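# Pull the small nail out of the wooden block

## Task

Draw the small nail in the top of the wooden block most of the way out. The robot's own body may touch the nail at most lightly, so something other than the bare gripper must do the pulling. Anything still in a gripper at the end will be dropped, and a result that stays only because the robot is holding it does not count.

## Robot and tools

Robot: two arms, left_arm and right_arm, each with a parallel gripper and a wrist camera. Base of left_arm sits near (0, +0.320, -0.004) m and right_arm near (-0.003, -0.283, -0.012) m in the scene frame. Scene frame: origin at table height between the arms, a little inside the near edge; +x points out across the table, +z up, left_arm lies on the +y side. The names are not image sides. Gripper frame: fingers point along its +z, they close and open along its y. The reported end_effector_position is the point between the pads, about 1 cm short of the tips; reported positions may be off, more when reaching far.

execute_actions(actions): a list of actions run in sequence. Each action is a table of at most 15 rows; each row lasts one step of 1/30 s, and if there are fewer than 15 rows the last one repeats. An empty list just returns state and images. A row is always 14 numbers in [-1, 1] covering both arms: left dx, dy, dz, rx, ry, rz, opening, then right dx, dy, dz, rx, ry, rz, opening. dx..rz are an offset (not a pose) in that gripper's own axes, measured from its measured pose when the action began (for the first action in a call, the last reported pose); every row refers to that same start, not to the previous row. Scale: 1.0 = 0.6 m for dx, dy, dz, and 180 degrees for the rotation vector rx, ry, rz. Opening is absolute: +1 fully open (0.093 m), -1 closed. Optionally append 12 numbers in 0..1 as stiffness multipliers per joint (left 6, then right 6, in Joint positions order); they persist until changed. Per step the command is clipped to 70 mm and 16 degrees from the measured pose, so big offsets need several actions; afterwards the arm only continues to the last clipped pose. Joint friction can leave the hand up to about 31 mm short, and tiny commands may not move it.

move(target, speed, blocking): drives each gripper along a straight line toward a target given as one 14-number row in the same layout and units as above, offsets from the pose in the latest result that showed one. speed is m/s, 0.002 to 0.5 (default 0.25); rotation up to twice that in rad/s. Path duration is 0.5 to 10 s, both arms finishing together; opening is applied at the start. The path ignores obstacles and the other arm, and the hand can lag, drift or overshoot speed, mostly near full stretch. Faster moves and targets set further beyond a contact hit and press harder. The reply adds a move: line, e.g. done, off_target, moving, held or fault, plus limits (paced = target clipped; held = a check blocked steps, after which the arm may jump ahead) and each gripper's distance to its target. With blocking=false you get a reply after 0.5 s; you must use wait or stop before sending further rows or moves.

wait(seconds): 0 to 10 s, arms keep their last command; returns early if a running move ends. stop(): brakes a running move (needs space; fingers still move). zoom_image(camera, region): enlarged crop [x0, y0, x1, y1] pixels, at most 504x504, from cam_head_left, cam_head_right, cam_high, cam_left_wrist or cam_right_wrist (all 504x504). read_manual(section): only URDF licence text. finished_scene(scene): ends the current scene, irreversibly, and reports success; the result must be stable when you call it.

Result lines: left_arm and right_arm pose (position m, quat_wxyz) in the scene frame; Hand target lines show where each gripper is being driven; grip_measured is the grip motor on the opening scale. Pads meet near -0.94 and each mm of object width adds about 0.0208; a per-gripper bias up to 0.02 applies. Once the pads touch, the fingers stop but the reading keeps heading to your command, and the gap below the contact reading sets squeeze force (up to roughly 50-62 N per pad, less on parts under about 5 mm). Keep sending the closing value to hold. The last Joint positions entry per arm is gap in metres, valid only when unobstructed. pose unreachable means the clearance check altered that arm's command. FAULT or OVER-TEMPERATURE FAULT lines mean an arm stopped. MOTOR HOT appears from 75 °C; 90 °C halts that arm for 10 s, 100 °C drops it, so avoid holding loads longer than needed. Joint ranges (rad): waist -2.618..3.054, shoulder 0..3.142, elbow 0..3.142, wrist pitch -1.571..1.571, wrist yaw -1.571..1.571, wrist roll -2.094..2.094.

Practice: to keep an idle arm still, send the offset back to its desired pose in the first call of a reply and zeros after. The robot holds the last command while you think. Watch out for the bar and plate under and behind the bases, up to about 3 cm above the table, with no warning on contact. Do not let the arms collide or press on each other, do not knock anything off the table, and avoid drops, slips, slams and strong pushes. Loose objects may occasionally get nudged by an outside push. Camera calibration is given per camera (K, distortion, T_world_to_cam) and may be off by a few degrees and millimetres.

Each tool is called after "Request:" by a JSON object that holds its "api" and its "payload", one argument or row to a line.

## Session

Request:
{"api": "execute_actions", "payload": {
  "actions": []
}}

Scene clock: 0.00 s.
left_arm: end_effector_position=(+0.3360, +0.0536, +0.2074) grip_measured=+1.000 end_effector_quat_wxyz=(+0.478, +0.763, +0.389, -0.193) | right_arm: end_effector_position=(+0.2273, -0.4487, +0.2340) grip_measured=+0.999 end_effector_quat_wxyz=(+0.152, +0.949, +0.251, +0.118)
Joint positions: left_arm=[-0.331  1.745  1.344 -0.546  0.94   1.501  0.093] | right_arm=[-0.552  1.348  1.51  -1.348 -0.004  1.993  0.093]
Joint velocities: left_arm=[-0.012 -0.012 -0.012  0.037 -0.037 -0.037  0.   ] | right_arm=[-0.012  0.007 -0.002 -0.022 -0.037 -0.022 -0.   ]
Hand target (left_arm): +0.336, +0.054, +0.207; +0.478, +0.763, +0.389, -0.193
Hand target (right_arm): +0.227, -0.449, +0.234; +0.152, +0.949, +0.251, +0.118
Joint stiffness scale: left_arm=[1. 1. 1. 1. 1. 1.] | right_arm=[1. 1. 1. 1. 1. 1.]
camera_calibration (this result's frames):
cam_left_wrist: T_world_to_cam=[[-0.780132, 0.228066, -0.582564, 0.370942], [0.522273, 0.750064, -0.405753, -0.0973384], [0.344421, -0.620798, -0.704261, 0.145039], [0, 0, 0, 1]] pos_world=[0.290266, 0.0784509, 0.278747]
cam_right_wrist: T_world_to_cam=[[-0.450842, 0.829649, -0.329278, 0.557269], [0.632185, 0.557215, 0.53838, 0.0175195], [0.630145, 0.0345593, -0.775708, 0.135356], [0, 0, 0, 1]] pos_world=[0.15487, -0.476777, 0.279061]

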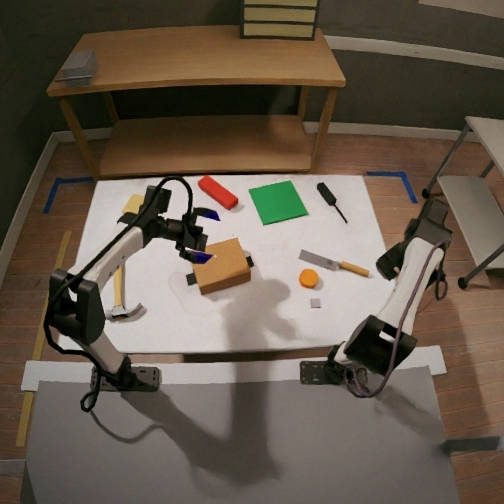

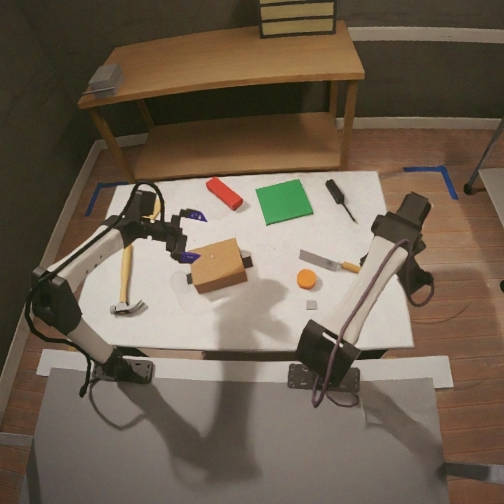

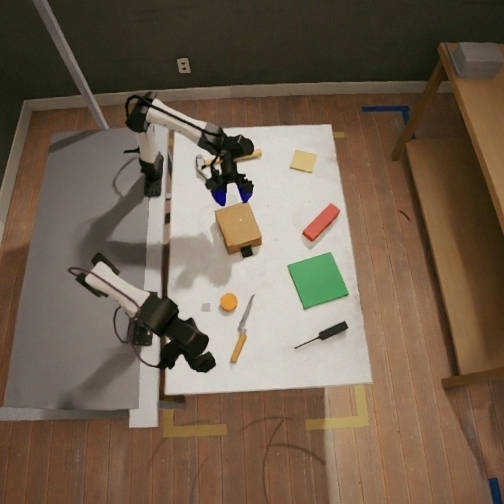

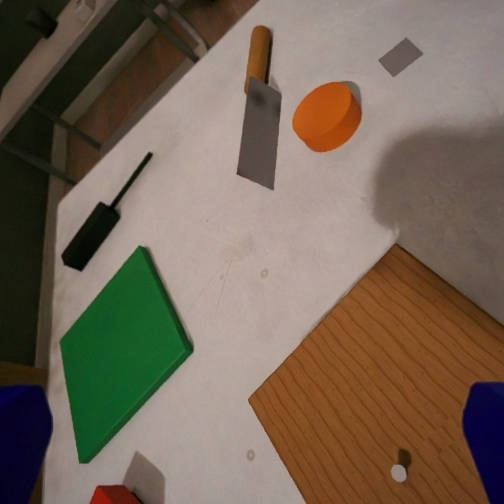

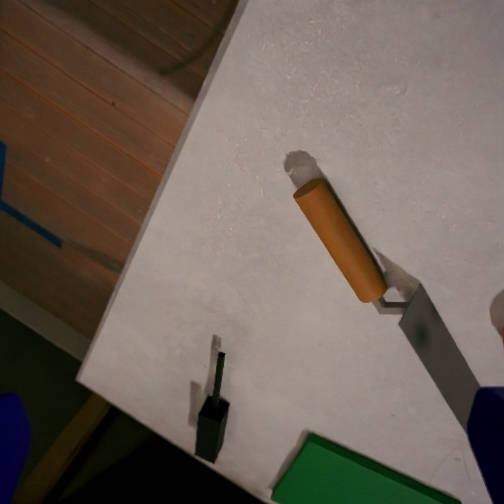

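Request:
{"api": "zoom_image", "payload": {
  "camera": "cam_head_right",
  "region": [70, 170, 270, 340]
}}

Request:
{"api": "zoom_image", "payload": {
  "camera": "cam_head_left",
  "region": [70, 170, 270, 340]
}}

Request:
{"api": "zoom_image", "payload": {
  "camera": "cam_high",
  "region": [160, 120, 320, 270]
}}

Region (70, 170, 270, 340) of cam_head_right's 504x504 image, scaled by 2.520, with more detail than that image has; it fills the top 428 rows of this view, and the rest is white.

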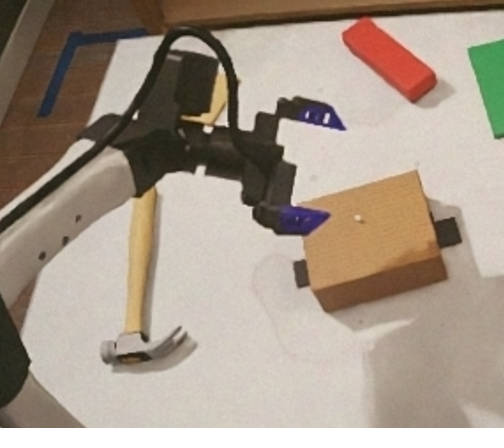

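Region (70, 170, 270, 340) of cam_head_left's 504x504 image, scaled by 2.520, with more detail than that image has; it fills the top 428 rows of this view, and the rest is white.

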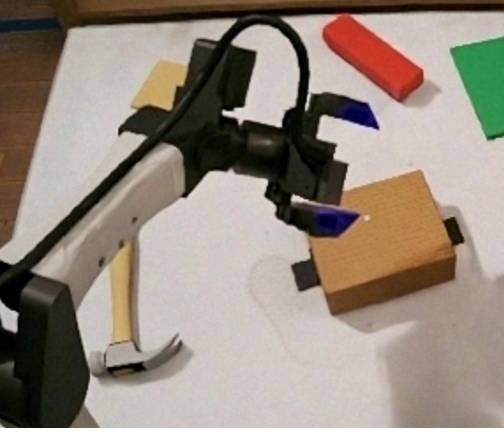

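Region (160, 120, 320, 270) of cam_high's 504x504 image, scaled by 3.150, with more detail than that image has; it fills the top 472 rows of this view, and the rest is white.

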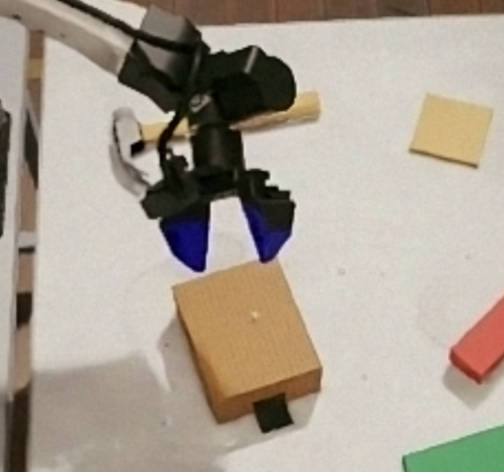

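Request:
{"api": "move", "payload": {
  "target": [0.2752,-0.2473,-0.3881,-0.2039,0.3834,-0.6736,0.5, 0.4423,-0.3488,0.001,-0.459,0.199,-0.598,0.3],
  "speed": 0.45
}}

Scene clock: 10.07 s.
left_arm: end_effector_position=(+0.3038, +0.3560, +0.1205) grip_measured=+0.502 end_effector_quat_wxyz=(+0.009, -0.104, +0.994, -0.011) | right_arm: end_effector_position=(+0.3604, -0.1397, +0.2037) grip_measured=+0.302 end_effector_quat_wxyz=(+0.608, +0.030, +0.736, +0.295)
Joint positions: left_arm=[ 0.129  1.754  1.429 -1.278  0.009 -0.091  0.069] | right_arm=[ 0.422  1.215  0.462  0.676 -0.072  0.495  0.06 ]
Joint velocities: left_arm=[-0.002 -0.007  0.002 -0.051  0.051 -0.007 -0.001] | right_arm=[-0.012  0.002 -0.007  0.037 -0.11   0.022  0.001]
Hand target (left_arm): +0.307, +0.360, +0.121; +0.007, -0.112, +0.994, -0.007
Hand target (right_arm): +0.364, -0.141, +0.199; +0.605, +0.028, +0.741, +0.290
Off the commanded pose (left_arm): 0.006 m, 2 deg.
Off the commanded pose (right_arm): 0.004 m, 1 deg.
Joint stiffness scale: left_arm=[1. 1. 1. 1. 1. 1.] | right_arm=[1. 1. 1. 1. 1. 1.]
move: done
camera_calibration (this result's frames):
cam_left_wrist: T_world_to_cam=[[0.211006, -0.977406, 0.0124344, 0.282479], [-0.89058, -0.186987, 0.414613, 0.321357], [-0.40292, -0.0985596, -0.909913, 0.348607], [0, 0, 0, 1]] pos_world=[0.36705, 0.370544, 0.180451]
cam_right_wrist: T_world_to_cam=[[0.297503, -0.833859, -0.464943, -0.123596], [-0.632111, 0.192927, -0.750477, 0.444804], [0.715491, 0.517164, -0.469695, -0.00834911], [0, 0, 0, 1]] pos_world=[0.323909, -0.184558, 0.272428]

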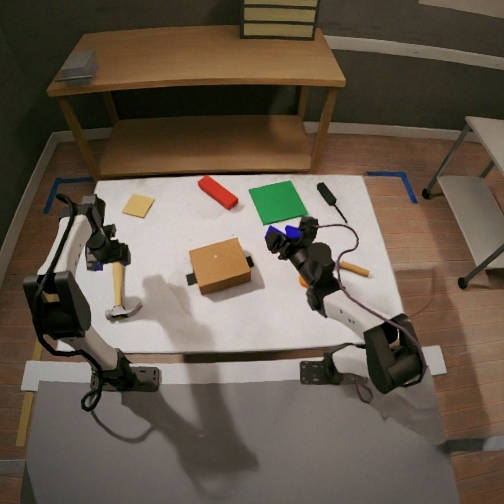

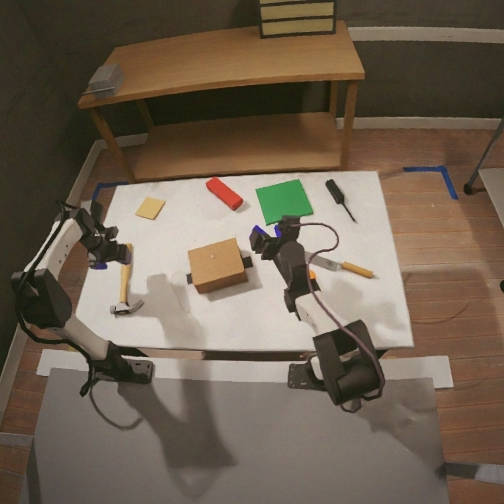

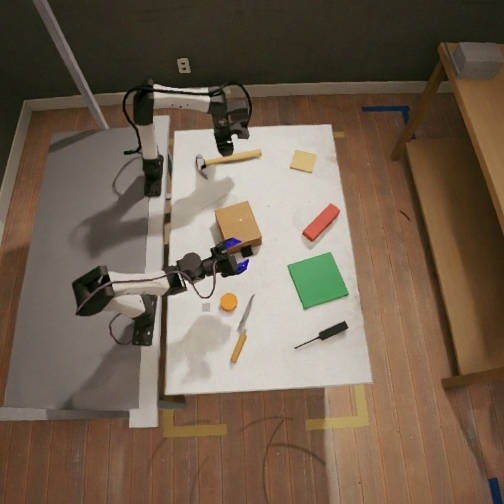

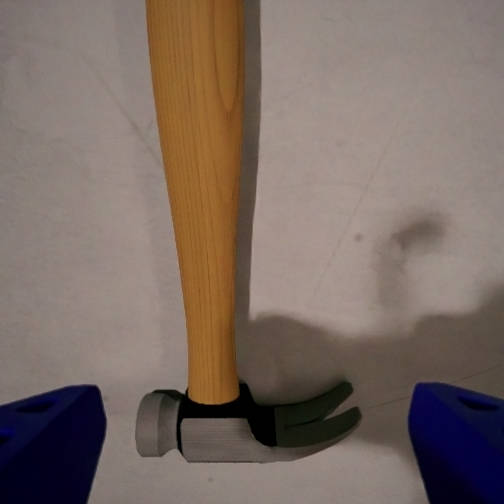

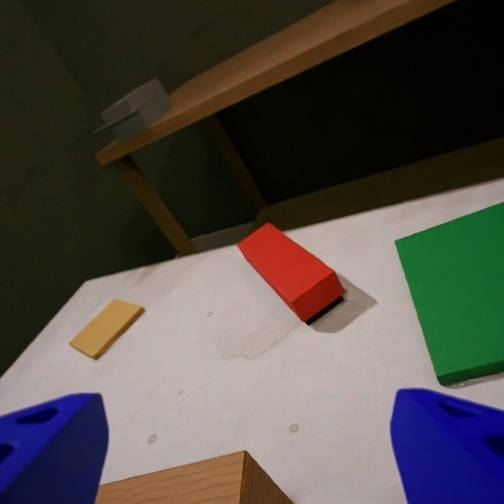

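Request:
{"api": "move", "payload": {
  "target": [0.0437,0.045,0.171,0,0,0,0.5, 0.2028,0.0795,-0.1077,-0.1363,0.0631,-0.1729,0.3],
  "speed": 0.25
}}

Scene clock: 13.60 s.
left_arm: end_effector_position=(+0.2759, +0.3737, +0.0220) grip_measured=+0.502 end_effector_quat_wxyz=(+0.007, -0.104, +0.994, -0.012) | right_arm: end_effector_position=(+0.2632, -0.0781, +0.1297) grip_measured=+0.302 end_effector_quat_wxyz=(+0.590, -0.315, +0.693, +0.269)
Joint positions: left_arm=[ 0.208  1.754  1.026 -0.879  0.008 -0.012  0.069] | right_arm=[ 0.542  1.191  0.173  0.856 -0.392 -0.058  0.06 ]
Joint velocities: left_arm=[-0.002 -0.007 -0.007  0.007 -0.037  0.037 -0.   ] | right_arm=[-0.002 -0.002  0.007  0.051  0.007 -0.022  0.   ]
Hand target (left_arm): +0.277, +0.376, +0.017; +0.010, -0.104, +0.994, -0.012
Hand target (right_arm): +0.256, -0.078, +0.124; +0.583, -0.325, +0.694, +0.271
Off the commanded pose (left_arm): 0.005 m, 0 deg.
Off the commanded pose (right_arm): 0.010 m, 1 deg.
Joint stiffness scale: left_arm=[1. 1. 1. 1. 1. 1.] | right_arm=[1. 1. 1. 1. 1. 1.]
move: done
camera_calibration (this result's frames):
cam_left_wrist: T_world_to_cam=[[0.210544, -0.977477, 0.0144841, 0.307], [-0.889069, -0.185298, 0.418593, 0.339571], [-0.406481, -0.101009, -0.908058, 0.25129], [0, 0, 0, 1]] pos_world=[0.33941, 0.38839, 0.0815969]
cam_right_wrist: T_world_to_cam=[[0.74187, -0.670496, 0.00803083, -0.243269], [-0.380413, -0.430711, -0.818397, 0.209825], [0.552191, 0.604089, -0.574597, 0.057899], [0, 0, 0, 1]] pos_world=[0.228323, -0.107713, 0.206942]

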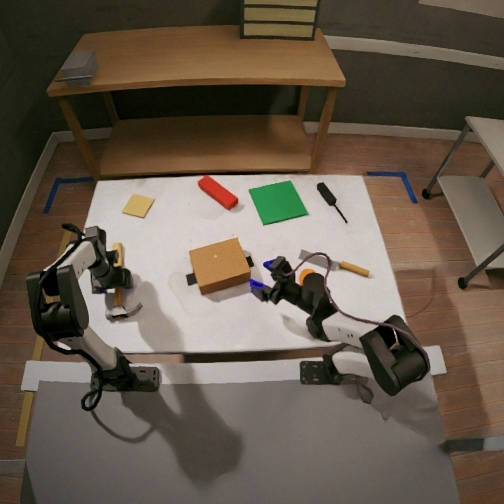

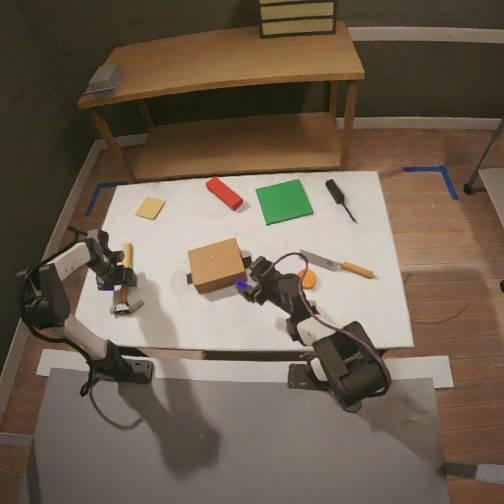

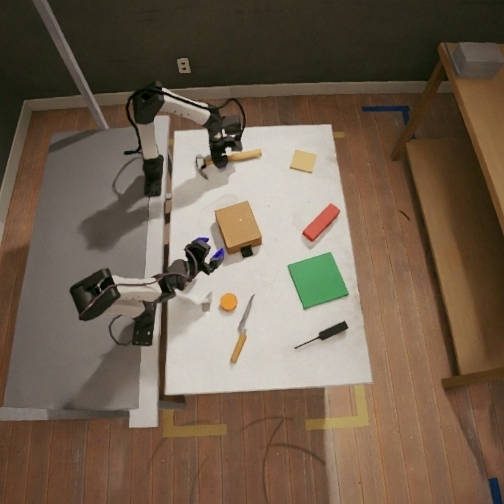

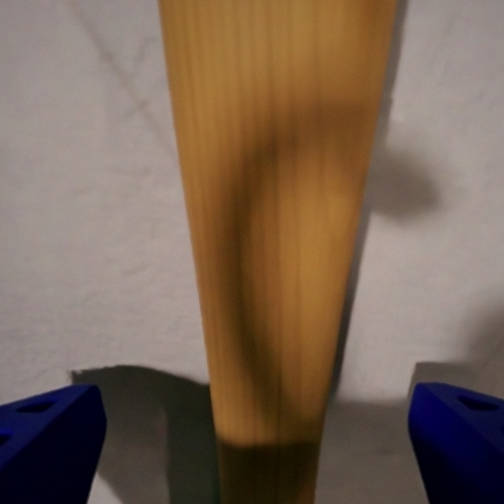

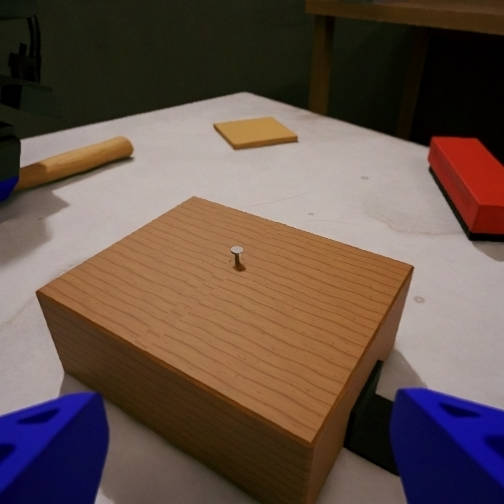

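Request:
{"api": "execute_actions", "payload": {
  "actions": [
    [[0,-0.004,0.012,0,0,0,0.3,0,0,0,0,0,0,0.3],[0,-0.004,0.016,0,0,0,0.2,0,0,0,0,0,0,0.3],[0,-0.004,0.02,0,0,0,0.1,0,0,0,0,0,0,0.3],[0,-0.004,0.022,0,0,0,0.0,0,0,0,0,0,0,0.3]],
    [[0,0,0.004,0,0,0,-0.3,0,0,0,0,0,0,0.3],[0,0,0.004,0,0,0,-0.4,0,0,0,0,0,0,0.3],[0,0,0.004,0,0,0,-0.5,0,0,0,0,0,0,0.3],[0,0,0.004,0,0,0,-0.6,0,0,0,0,0,0,0.3],[0,0,0.004,0,0,0,-0.7,0,0,0,0,0,0,0.3],[0,0,0.004,0,0,0,-0.78,0,0,0,0,0,0,0.3]]
  ]
}}

Request:
{"api": "zoom_image", "payload": {
  "camera": "cam_right_wrist",
  "region": [160, 180, 320, 320]
}}

Scene clock: 15.17 s.
left_arm: end_effector_position=(+0.2763, +0.3730, +0.0180) grip_measured=-0.601 end_effector_quat_wxyz=(+0.012, -0.105, +0.994, -0.014) | right_arm: end_effector_position=(+0.2635, -0.0779, +0.1314) grip_measured=+0.302 end_effector_quat_wxyz=(+0.593, -0.316, +0.690, +0.269)
Joint positions: left_arm=[ 0.208  1.754  1.008 -0.852  0.012 -0.014  0.016] | right_arm=[ 0.542  1.191  0.173  0.864 -0.393 -0.06   0.06 ]
Joint velocities: left_arm=[ 0.017  0.007 -0.002  0.022  0.007  0.022  0.001] | right_arm=[ 0.012  0.002 -0.007  0.022  0.037  0.051 -0.   ]
Hand target (left_arm): +0.276, +0.374, +0.016; +0.012, -0.104, +0.994, -0.012
Hand target (right_arm): +0.263, -0.078, +0.131; +0.591, -0.316, +0.691, +0.269
Off the commanded pose (left_arm): 0.002 m, 0 deg.
Off the commanded pose (right_arm): 0.001 m, 0 deg.
Joint stiffness scale: left_arm=[1. 1. 1. 1. 1. 1.] | right_arm=[1. 1. 1. 1. 1. 1.]
camera_calibration (this result's frames):
cam_left_wrist: T_world_to_cam=[[0.211969, -0.977102, 0.0184737, 0.305735], [-0.892783, -0.185919, 0.410332, 0.34289], [-0.397501, -0.103471, -0.911749, 0.246237], [0, 0, 0, 1]] pos_world=[0.3392, 0.387963, 0.0781589]
cam_right_wrist: T_world_to_cam=[[0.742273, -0.669978, 0.0126652, -0.243989], [-0.373347, -0.429181, -0.822445, 0.210189], [0.556456, 0.60575, -0.568703, 0.0569003], [0, 0, 0, 1]] pos_world=[0.227917, -0.107726, 0.208318]

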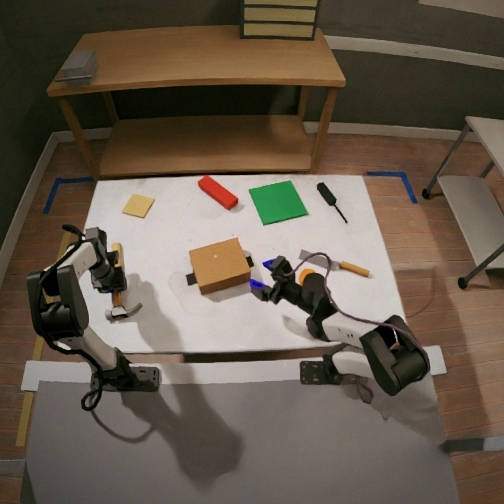

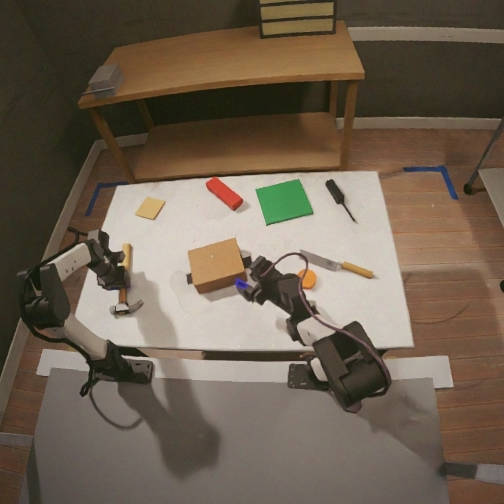

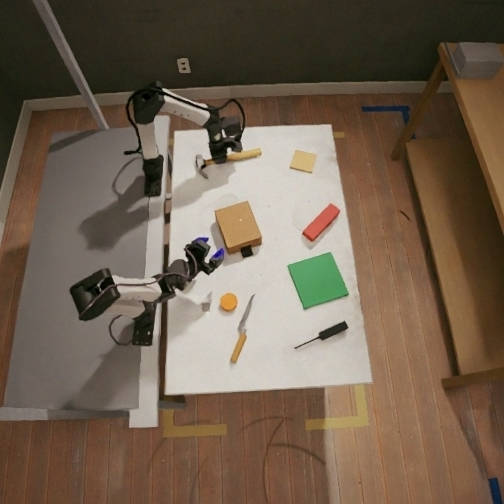

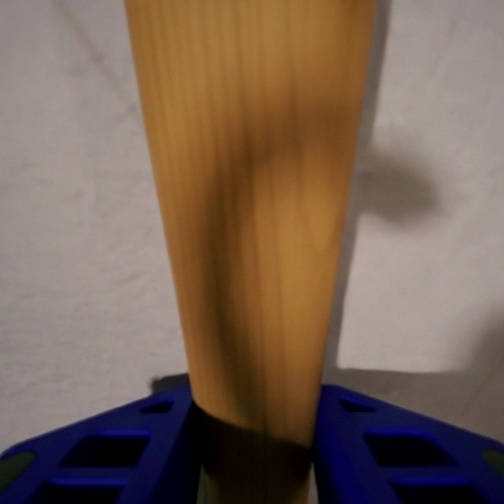

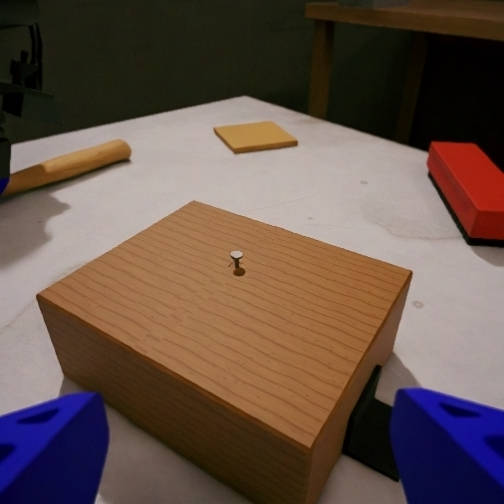

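Region (160, 180, 320, 320) of cam_right_wrist's 504x504 image, scaled by 3.150, with more detail than that image has; it fills the top 441 rows of this view, and the rest is white.

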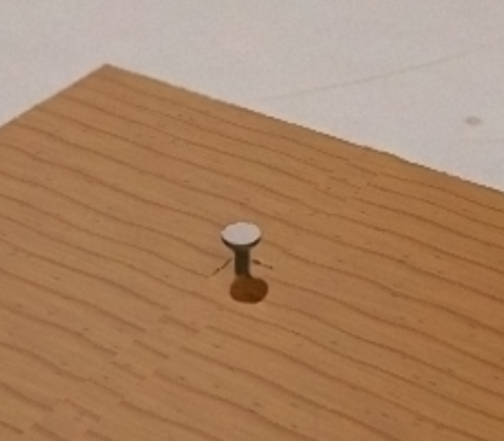

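Request:
{"api": "move", "payload": {
  "target": [-0.165,-0.009,-0.285,0,-0.54,0,-0.78, 0,0,0,0,0,0,0.3],
  "speed": 0.35
}}

Scene clock: 20.83 s.
left_arm: end_effector_position=(+0.3683, +0.3918, +0.1470) grip_measured=-0.601 end_effector_quat_wxyz=(+0.698, -0.079, +0.710, +0.055) | right_arm: end_effector_position=(+0.2636, -0.0779, +0.1323) grip_measured=+0.302 end_effector_quat_wxyz=(+0.594, -0.316, +0.689, +0.269)
Joint positions: left_arm=[ 0.195  1.615  0.249  1.297 -0.006 -0.016  0.016] | right_arm=[ 0.542  1.191  0.173  0.868 -0.393 -0.06   0.06 ]
Joint velocities: left_arm=[-0.002 -0.002  0.012  0.066  0.022 -0.11   0.   ] | right_arm=[-0.027 -0.012 -0.017 -0.081  0.007 -0.037  0.001]
Hand target (left_arm): +0.370, +0.389, +0.187; +0.752, -0.072, +0.653, +0.059
Hand target (right_arm): +0.263, -0.078, +0.131; +0.593, -0.316, +0.690, +0.269
Off the commanded pose (left_arm): 0.044 m, 10 deg.
Off the commanded pose (right_arm): 0.001 m, 0 deg.
Joint stiffness scale: left_arm=[1. 1. 1. 1. 1. 1.] | right_arm=[1. 1. 1. 1. 1. 1.]
move: off_target (left_arm); limits=paced
camera_calibration (this result's frames):
cam_left_wrist: T_world_to_cam=[[0.200039, -0.97912, 0.0361746, 0.304787], [-0.432129, -0.121302, -0.893617, 0.37221], [0.879346, 0.163126, -0.447371, -0.240602], [0, 0, 0, 1]] pos_world=[0.311446, 0.382821, 0.21395]
cam_right_wrist: T_world_to_cam=[[0.742245, -0.669981, 0.0140716, -0.244225], [-0.370519, -0.427799, -0.824441, 0.210601], [0.55838, 0.606724, -0.565773, 0.0564634], [0, 0, 0, 1]] pos_world=[0.227779, -0.107789, 0.20901]

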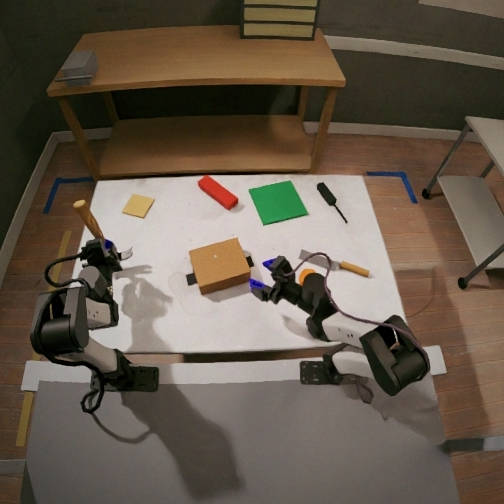

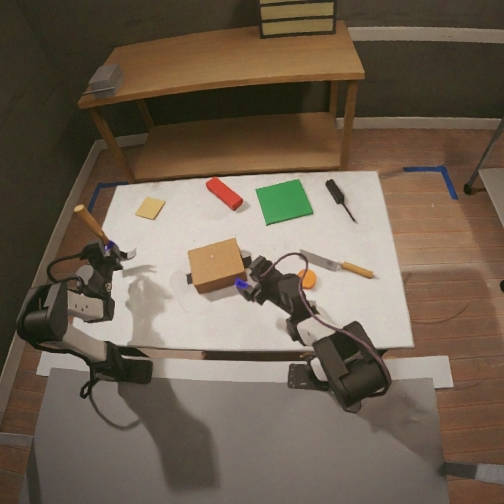

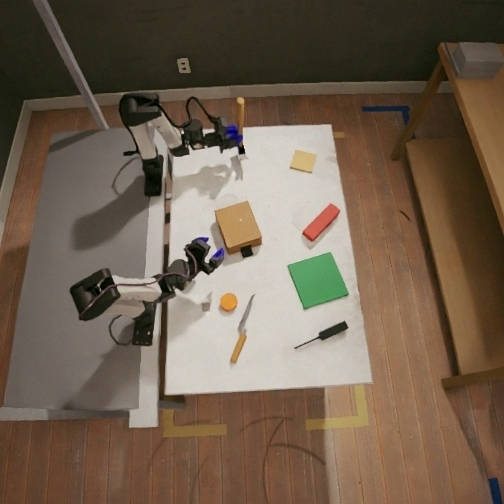

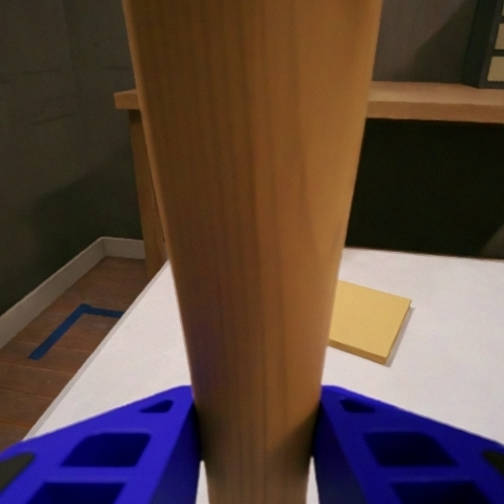

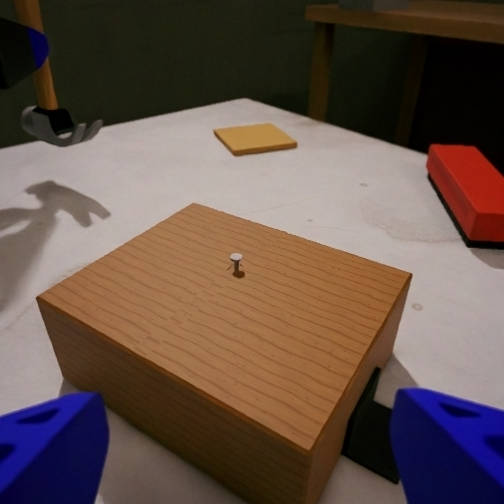

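Request:
{"api": "execute_actions", "payload": {
  "actions": [
    [[-0.075,0,0,0,-0.052,0,-0.78,0,0,0,0,0,0,0.3],[-0.08,0,0,0,-0.052,0,-0.78,0,0,0,0,0,0,0.3],[-0.088,0,0.002,0,-0.052,0,-0.78,0,0,0,0,0,0,0.3],[-0.097,0,0.004,0,-0.052,0,-0.78,0,0,0,0,0,0,0.3],[-0.107,0,0.006,0,-0.052,0,-0.78,0,0,0,0,0,0,0.3],[-0.118,0,0.008,0,-0.052,0,-0.78,0,0,0,0,0,0,0.3],[-0.13,0,0.01,0,-0.052,0,-0.78,0,0,0,0,0,0,0.3],[-0.142,0,0.012,0,-0.052,0,-0.78,0,0,0,0,0,0,0.3],[-0.154,0,0.014,0,-0.052,0,-0.78,0,0,0,0,0,0,0.3],[-0.166,0,0.016,0,-0.052,0,-0.78,0,0,0,0,0,0,0.3],[-0.178,0,0.018,0,-0.052,0,-0.78,0,0,0,0,0,0,0.3],[-0.19,0,0.02,0,-0.052,0,-0.78,0,0,0,0,0,0,0.3],[-0.2,0,0.02,0,-0.052,0,-0.78,0,0,0,0,0,0,0.3],[-0.208,0,0.02,0,-0.052,0,-0.78,0,0,0,0,0,0,0.3],[-0.215,0,0.02,0,-0.052,0,-0.78,0,0,0,0,0,0,0.3]]
  ]
}}

Scene clock: 22.87 s.
left_arm: end_effector_position=(+0.3737, +0.3943, +0.2313) grip_measured=-0.601 end_effector_quat_wxyz=(+0.726, -0.077, +0.681, +0.057) | right_arm: end_effector_position=(+0.2637, -0.0778, +0.1331) grip_measured=+0.302 end_effector_quat_wxyz=(+0.596, -0.316, +0.688, +0.269)
Joint positions: left_arm=[ 0.195  1.302  0.404  0.91  -0.006 -0.016  0.016] | right_arm=[ 0.542  1.191  0.173  0.872 -0.393 -0.06   0.06 ]
Joint velocities: left_arm=[-0.002 -0.413  0.632 -0.813 -0.051  0.066 -0.   ] | right_arm=[-0.002 -0.002 -0.012 -0.066 -0.007 -0.007 -0.   ]
Hand target (left_arm): +0.375, +0.396, +0.276; +0.756, -0.073, +0.648, +0.061
Hand target (right_arm): +0.264, -0.078, +0.132; +0.594, -0.316, +0.689, +0.269
Off the commanded pose (left_arm): 0.045 m, 5 deg.
Off the commanded pose (right_arm): 0.001 m, 0 deg.
Joint stiffness scale: left_arm=[1. 1. 1. 1. 1. 1.] | right_arm=[1. 1. 1. 1. 1. 1.]
camera_calibration (this result's frames):
cam_left_wrist: T_world_to_cam=[[0.198814, -0.979317, 0.0375757, 0.303337], [-0.359183, -0.108485, -0.926941, 0.425589], [0.911845, 0.170793, -0.373322, -0.240326], [0, 0, 0, 1]] pos_world=[0.311696, 0.384279, 0.293379]
cam_right_wrist: T_world_to_cam=[[0.742213, -0.669986, 0.0154779, -0.244461], [-0.367685, -0.426414, -0.826425, 0.211012], [0.560293, 0.607692, -0.562834, 0.0560249], [0, 0, 0, 1]] pos_world=[0.227638, -0.107853, 0.209702]

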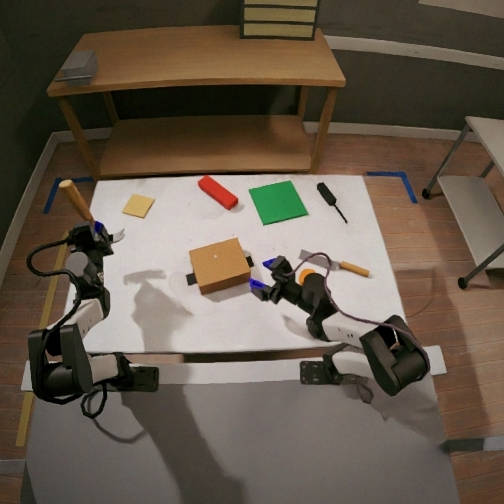

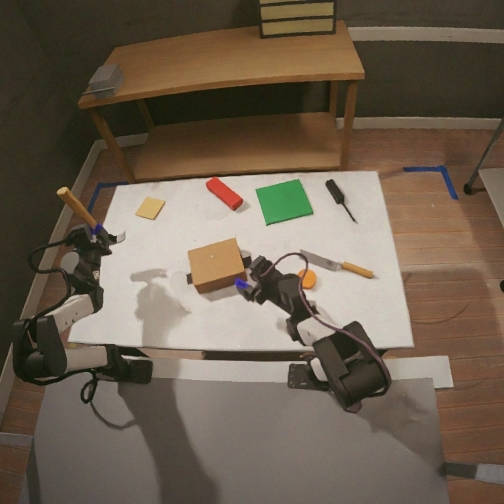

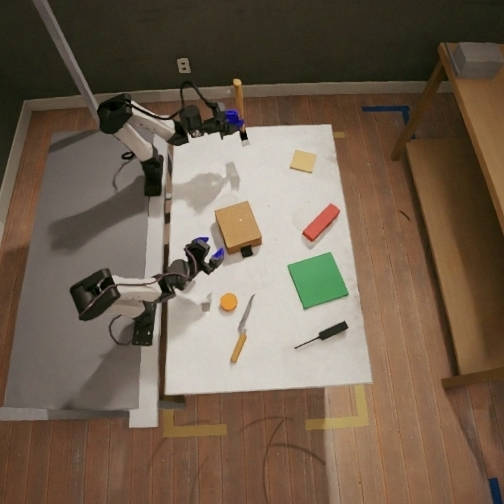

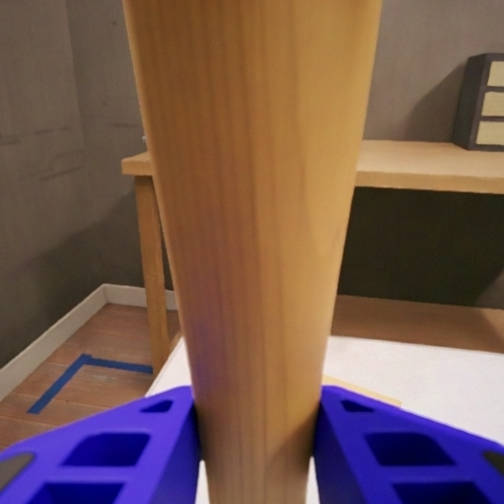

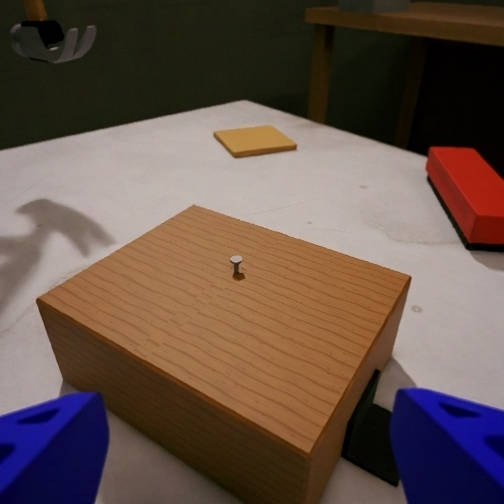

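Request:
{"api": "move", "payload": {
  "target": [-0.0118,-0.5168,-0.1097,0.2555,-0.1349,0.2176,-0.78, 0,0,0,0,0,0,0.3],
  "speed": 0.28
}}

Scene clock: 26.23 s.
left_arm: end_effector_position=(+0.3624, +0.0844, +0.1889) grip_measured=-0.601 end_effector_quat_wxyz=(+0.698, +0.470, +0.539, +0.024) | right_arm: end_effector_position=(+0.2638, -0.0777, +0.1340) grip_measured=+0.302 end_effector_quat_wxyz=(+0.597, -0.316, +0.686, +0.269)
Joint positions: left_arm=[-0.485  1.618  0.537  1.011  0.187  0.738  0.016] | right_arm=[ 0.542  1.191  0.173  0.875 -0.393 -0.06   0.06 ]
Joint velocities: left_arm=[-0.007 -0.022  0.007 -0.022  0.007  0.022  0.001] | right_arm=[-0.007 -0.012 -0.012 -0.037  0.022  0.037 -0.   ]
Hand target (left_arm): +0.365, +0.079, +0.238; +0.752, +0.451, +0.479, +0.043
Hand target (right_arm): +0.264, -0.078, +0.133; +0.596, -0.316, +0.688, +0.269
Off the commanded pose (left_arm): 0.056 m, 11 deg.
Off the commanded pose (right_arm): 0.001 m, 0 deg.
Joint stiffness scale: left_arm=[1. 1. 1. 1. 1. 1.] | right_arm=[1. 1. 1. 1. 1. 1.]
move: off_target (left_arm)
camera_calibration (this result's frames):
cam_left_wrist: T_world_to_cam=[[-0.465819, -0.566293, -0.679944, 0.345192], [0.0394167, 0.754361, -0.655275, 0.0800323], [0.884002, -0.332041, -0.329074, -0.148735], [0, 0, 0, 1]] pos_world=[0.289124, 0.0857206, 0.23821]
cam_right_wrist: T_world_to_cam=[[0.742175, -0.669993, 0.0168841, -0.244698], [-0.364844, -0.425026, -0.828397, 0.21142], [0.562197, 0.608656, -0.559887, 0.0555847], [0, 0, 0, 1]] pos_world=[0.227494, -0.107919, 0.210393]

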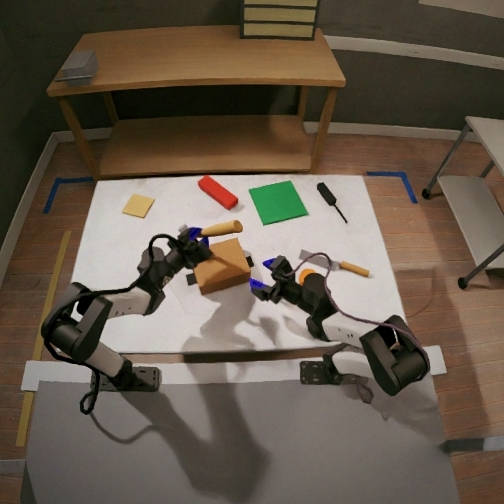

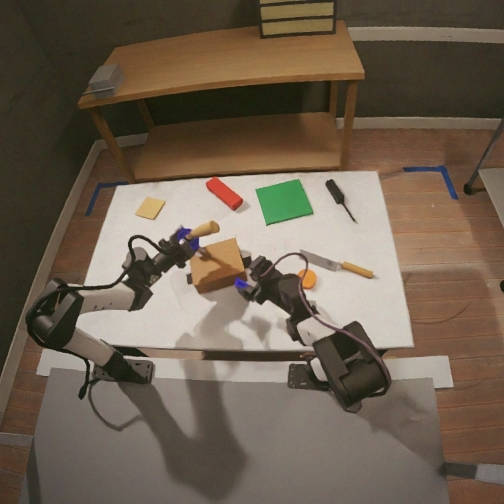

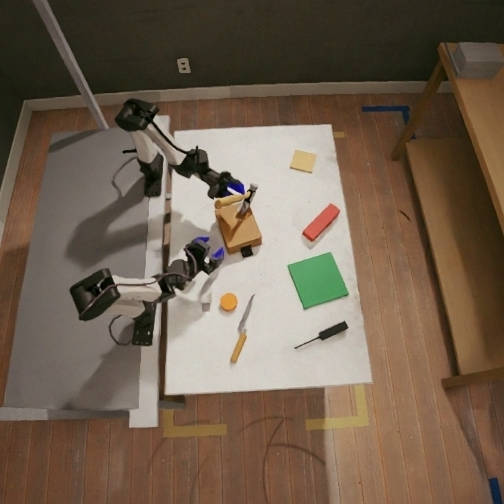

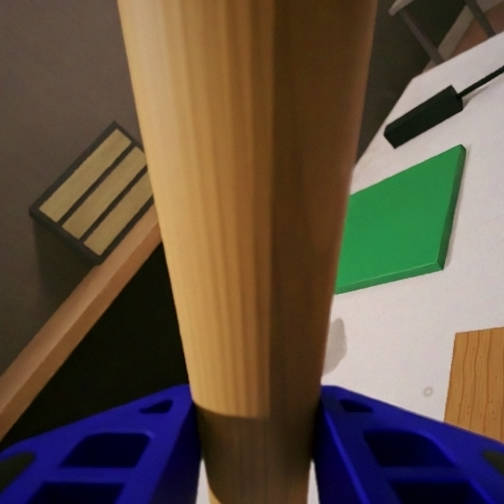

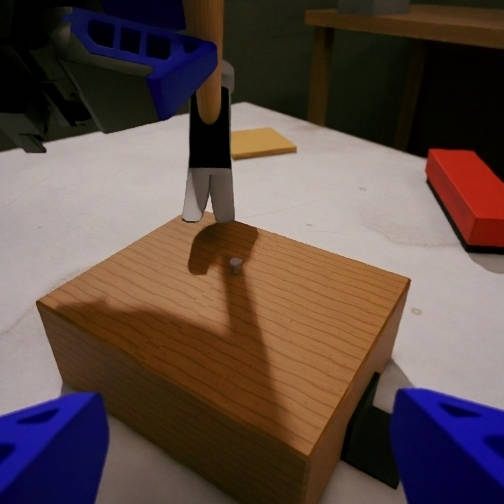

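Request:
{"api": "execute_actions", "payload": {
  "actions": [
    [[-0.062,0.051,0.011,-0.033,-0.04,0.02,-0.78,0,0,0,0,0,0,0.3],[-0.061,0.049,0.015,-0.034,-0.041,0.021,-0.78,0,0,0,0,0,0,0.3],[-0.06,0.046,0.019,-0.035,-0.042,0.022,-0.78,0,0,0,0,0,0,0.3],[-0.059,0.043,0.023,-0.036,-0.044,0.024,-0.78,0,0,0,0,0,0,0.3],[-0.058,0.04,0.026,-0.036,-0.044,0.024,-0.78,0,0,0,0,0,0,0.3],[-0.057,0.037,0.029,-0.036,-0.044,0.024,-0.78,0,0,0,0,0,0,0.3],[-0.056,0.034,0.031,-0.036,-0.044,0.024,-0.78,0,0,0,0,0,0,0.3],[-0.055,0.031,0.033,-0.036,-0.044,0.024,-0.78,0,0,0,0,0,0,0.3],[-0.054,0.028,0.034,-0.036,-0.044,0.024,-0.78,0,0,0,0,0,0,0.3],[-0.0535,0.026,0.034,-0.036,-0.044,0.024,-0.78,0,0,0,0,0,0,0.3]]
  ]
}}

Request:
{"api": "wait", "payload": {
  "seconds": 0.3
}}

Request:
{"api": "zoom_image", "payload": {
  "camera": "cam_right_wrist",
  "region": [160, 150, 320, 310]
}}

Scene clock: 28.43 s.
left_arm: end_effector_position=(+0.3628, +0.0708, +0.1674) grip_measured=-0.601 end_effector_quat_wxyz=(+0.692, +0.484, +0.535, +0.023) | right_arm: end_effector_position=(+0.2639, -0.0777, +0.1349) grip_measured=+0.302 end_effector_quat_wxyz=(+0.599, -0.316, +0.685, +0.269)
Joint positions: left_arm=[-0.517  1.714  0.54   1.086  0.175  0.756  0.016] | right_arm=[ 0.542  1.191  0.173  0.879 -0.393 -0.06   0.06 ]
Joint velocities: left_arm=[-0.012  0.017  0.007  0.022  0.007 -0.051 -0.001] | right_arm=[ 0.002  0.002 -0.007  0.051  0.051 -0.007 -0.   ]
Hand target (left_arm): +0.367, +0.065, +0.221; +0.755, +0.453, +0.472, +0.048
Hand target (right_arm): +0.264, -0.078, +0.134; +0.597, -0.316, +0.686, +0.269
Off the commanded pose (left_arm): 0.056 m, 12 deg.
Off the commanded pose (right_arm): 0.001 m, 0 deg.
Joint stiffness scale: left_arm=[1. 1. 1. 1. 1. 1.] | right_arm=[1. 1. 1. 1. 1. 1.]
camera_calibration (this result's frames):
cam_left_wrist: T_world_to_cam=[[-0.479445, -0.539708, -0.691989, 0.328168], [0.0528251, 0.769348, -0.636643, 0.0671451], [0.875981, -0.34179, -0.34035, -0.155257], [0, 0, 0, 1]] pos_world=[0.289794, 0.0723915, 0.216994]
cam_right_wrist: T_world_to_cam=[[0.742133, -0.670003, 0.0182901, -0.244934], [-0.361996, -0.423635, -0.830357, 0.211827], [0.56409, 0.609615, -0.556931, 0.0551428], [0, 0, 0, 1]] pos_world=[0.227349, -0.107985, 0.211083]

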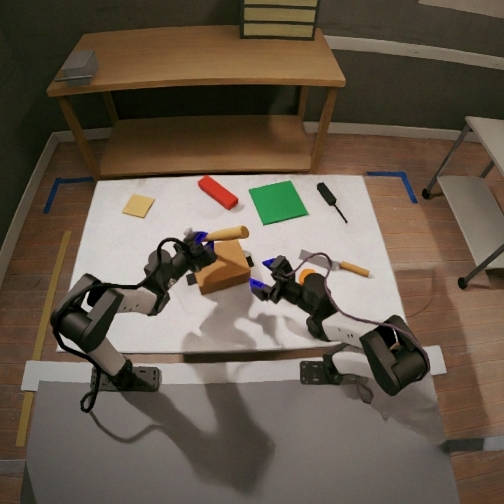

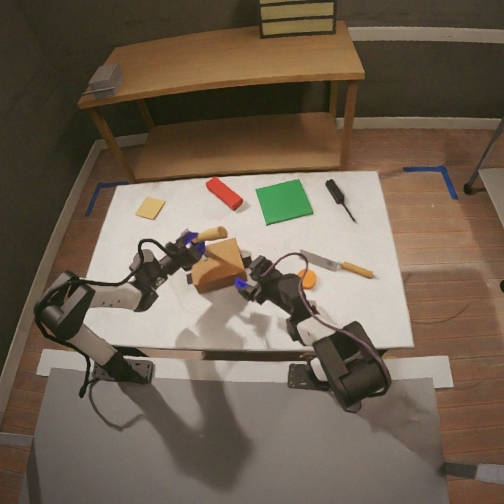

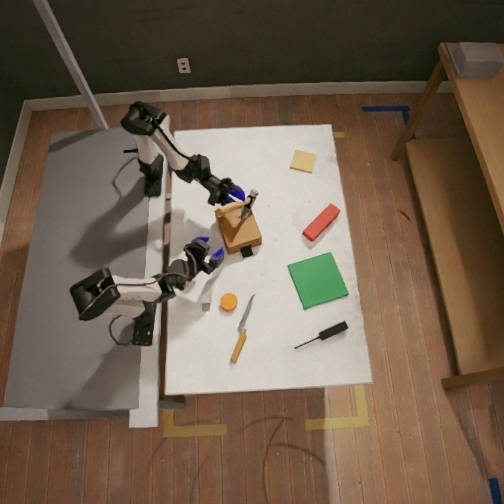

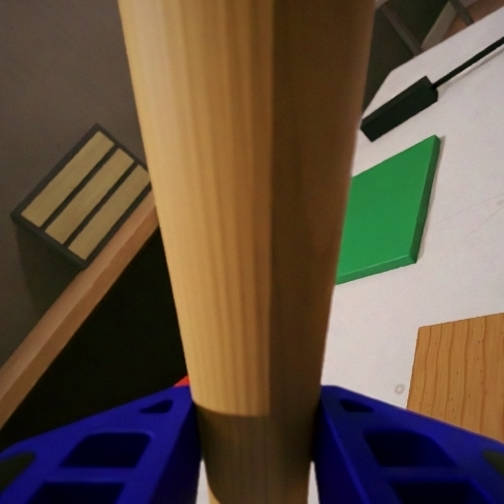

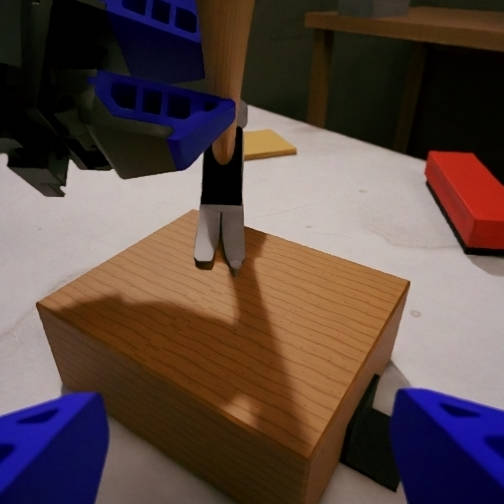

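Scene clock: 28.73 s.
left_arm: end_effector_position=(+0.3631, +0.0708, +0.1675) grip_measured=-0.601 end_effector_quat_wxyz=(+0.692, +0.483, +0.535, +0.023) | right_arm: end_effector_position=(+0.2639, -0.0777, +0.1349) grip_measured=+0.302 end_effector_quat_wxyz=(+0.599, -0.316, +0.685, +0.269)
Joint positions: left_arm=[-0.517  1.716  0.54   1.091  0.175  0.756  0.016] | right_arm=[ 0.542  1.191  0.173  0.879 -0.393 -0.06   0.06 ]
Joint velocities: left_arm=[-0.002  0.007 -0.012 -0.11   0.007 -0.007 -0.001] | right_arm=[-0.017 -0.022  0.002 -0.066 -0.095 -0.081 -0.   ]
Hand target (left_arm): +0.368, +0.065, +0.221; +0.755, +0.453, +0.472, +0.048
Hand target (right_arm): +0.264, -0.078, +0.134; +0.597, -0.316, +0.686, +0.269
Off the commanded pose (left_arm): 0.056 m, 12 deg.
Off the commanded pose (right_arm): 0.001 m, 0 deg.
Joint stiffness scale: left_arm=[1. 1. 1. 1. 1. 1.] | right_arm=[1. 1. 1. 1. 1. 1.]
wait: 0.30 s; at rest by 0.17 s
camera_calibration (this result's frames):
cam_left_wrist: T_world_to_cam=[[-0.477669, -0.540836, -0.692336, 0.327821], [0.0535499, 0.768664, -0.637408, 0.067084], [0.876906, -0.341544, -0.338205, -0.156176], [0, 0, 0, 1]] pos_world=[0.289949, 0.0723913, 0.216903]
cam_right_wrist: T_world_to_cam=[[0.742133, -0.670003, 0.0182901, -0.244934], [-0.361996, -0.423635, -0.830357, 0.211827], [0.56409, 0.609615, -0.556931, 0.0551428], [0, 0, 0, 1]] pos_world=[0.227349, -0.107985, 0.211083]

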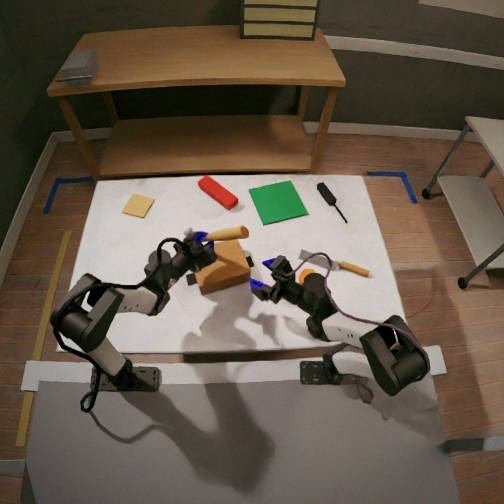

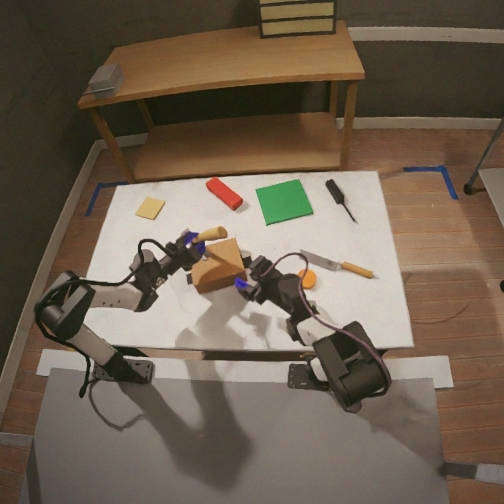

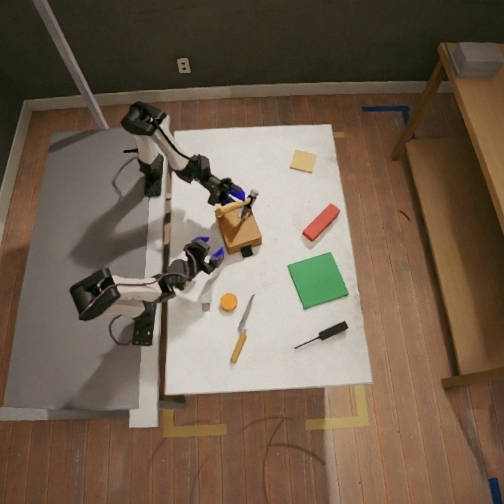

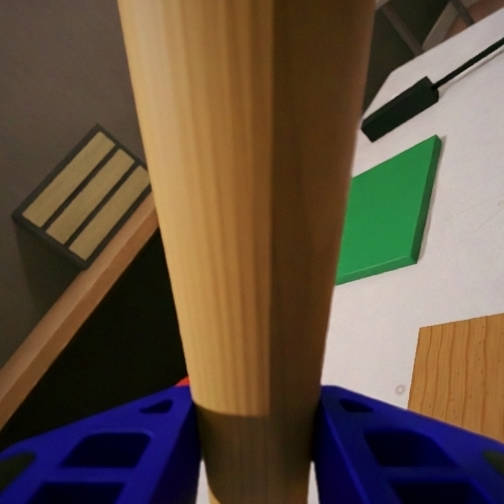

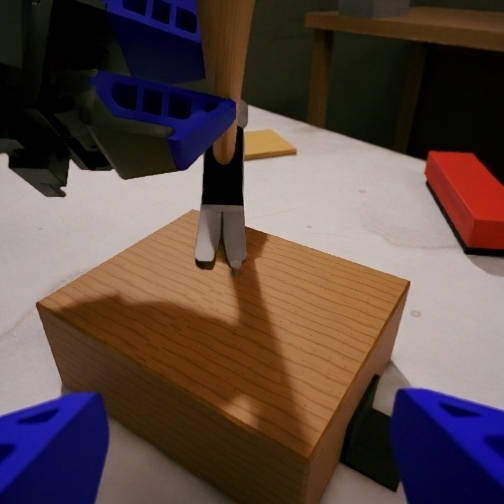

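Region (160, 150, 320, 310) of cam_right_wrist's 504x504 image, scaled by 3.150, with more detail than that image has.

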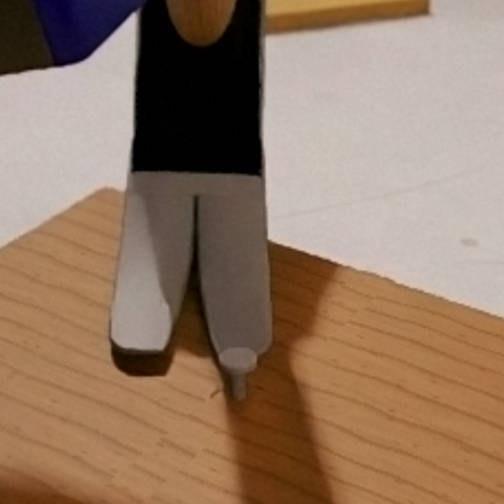

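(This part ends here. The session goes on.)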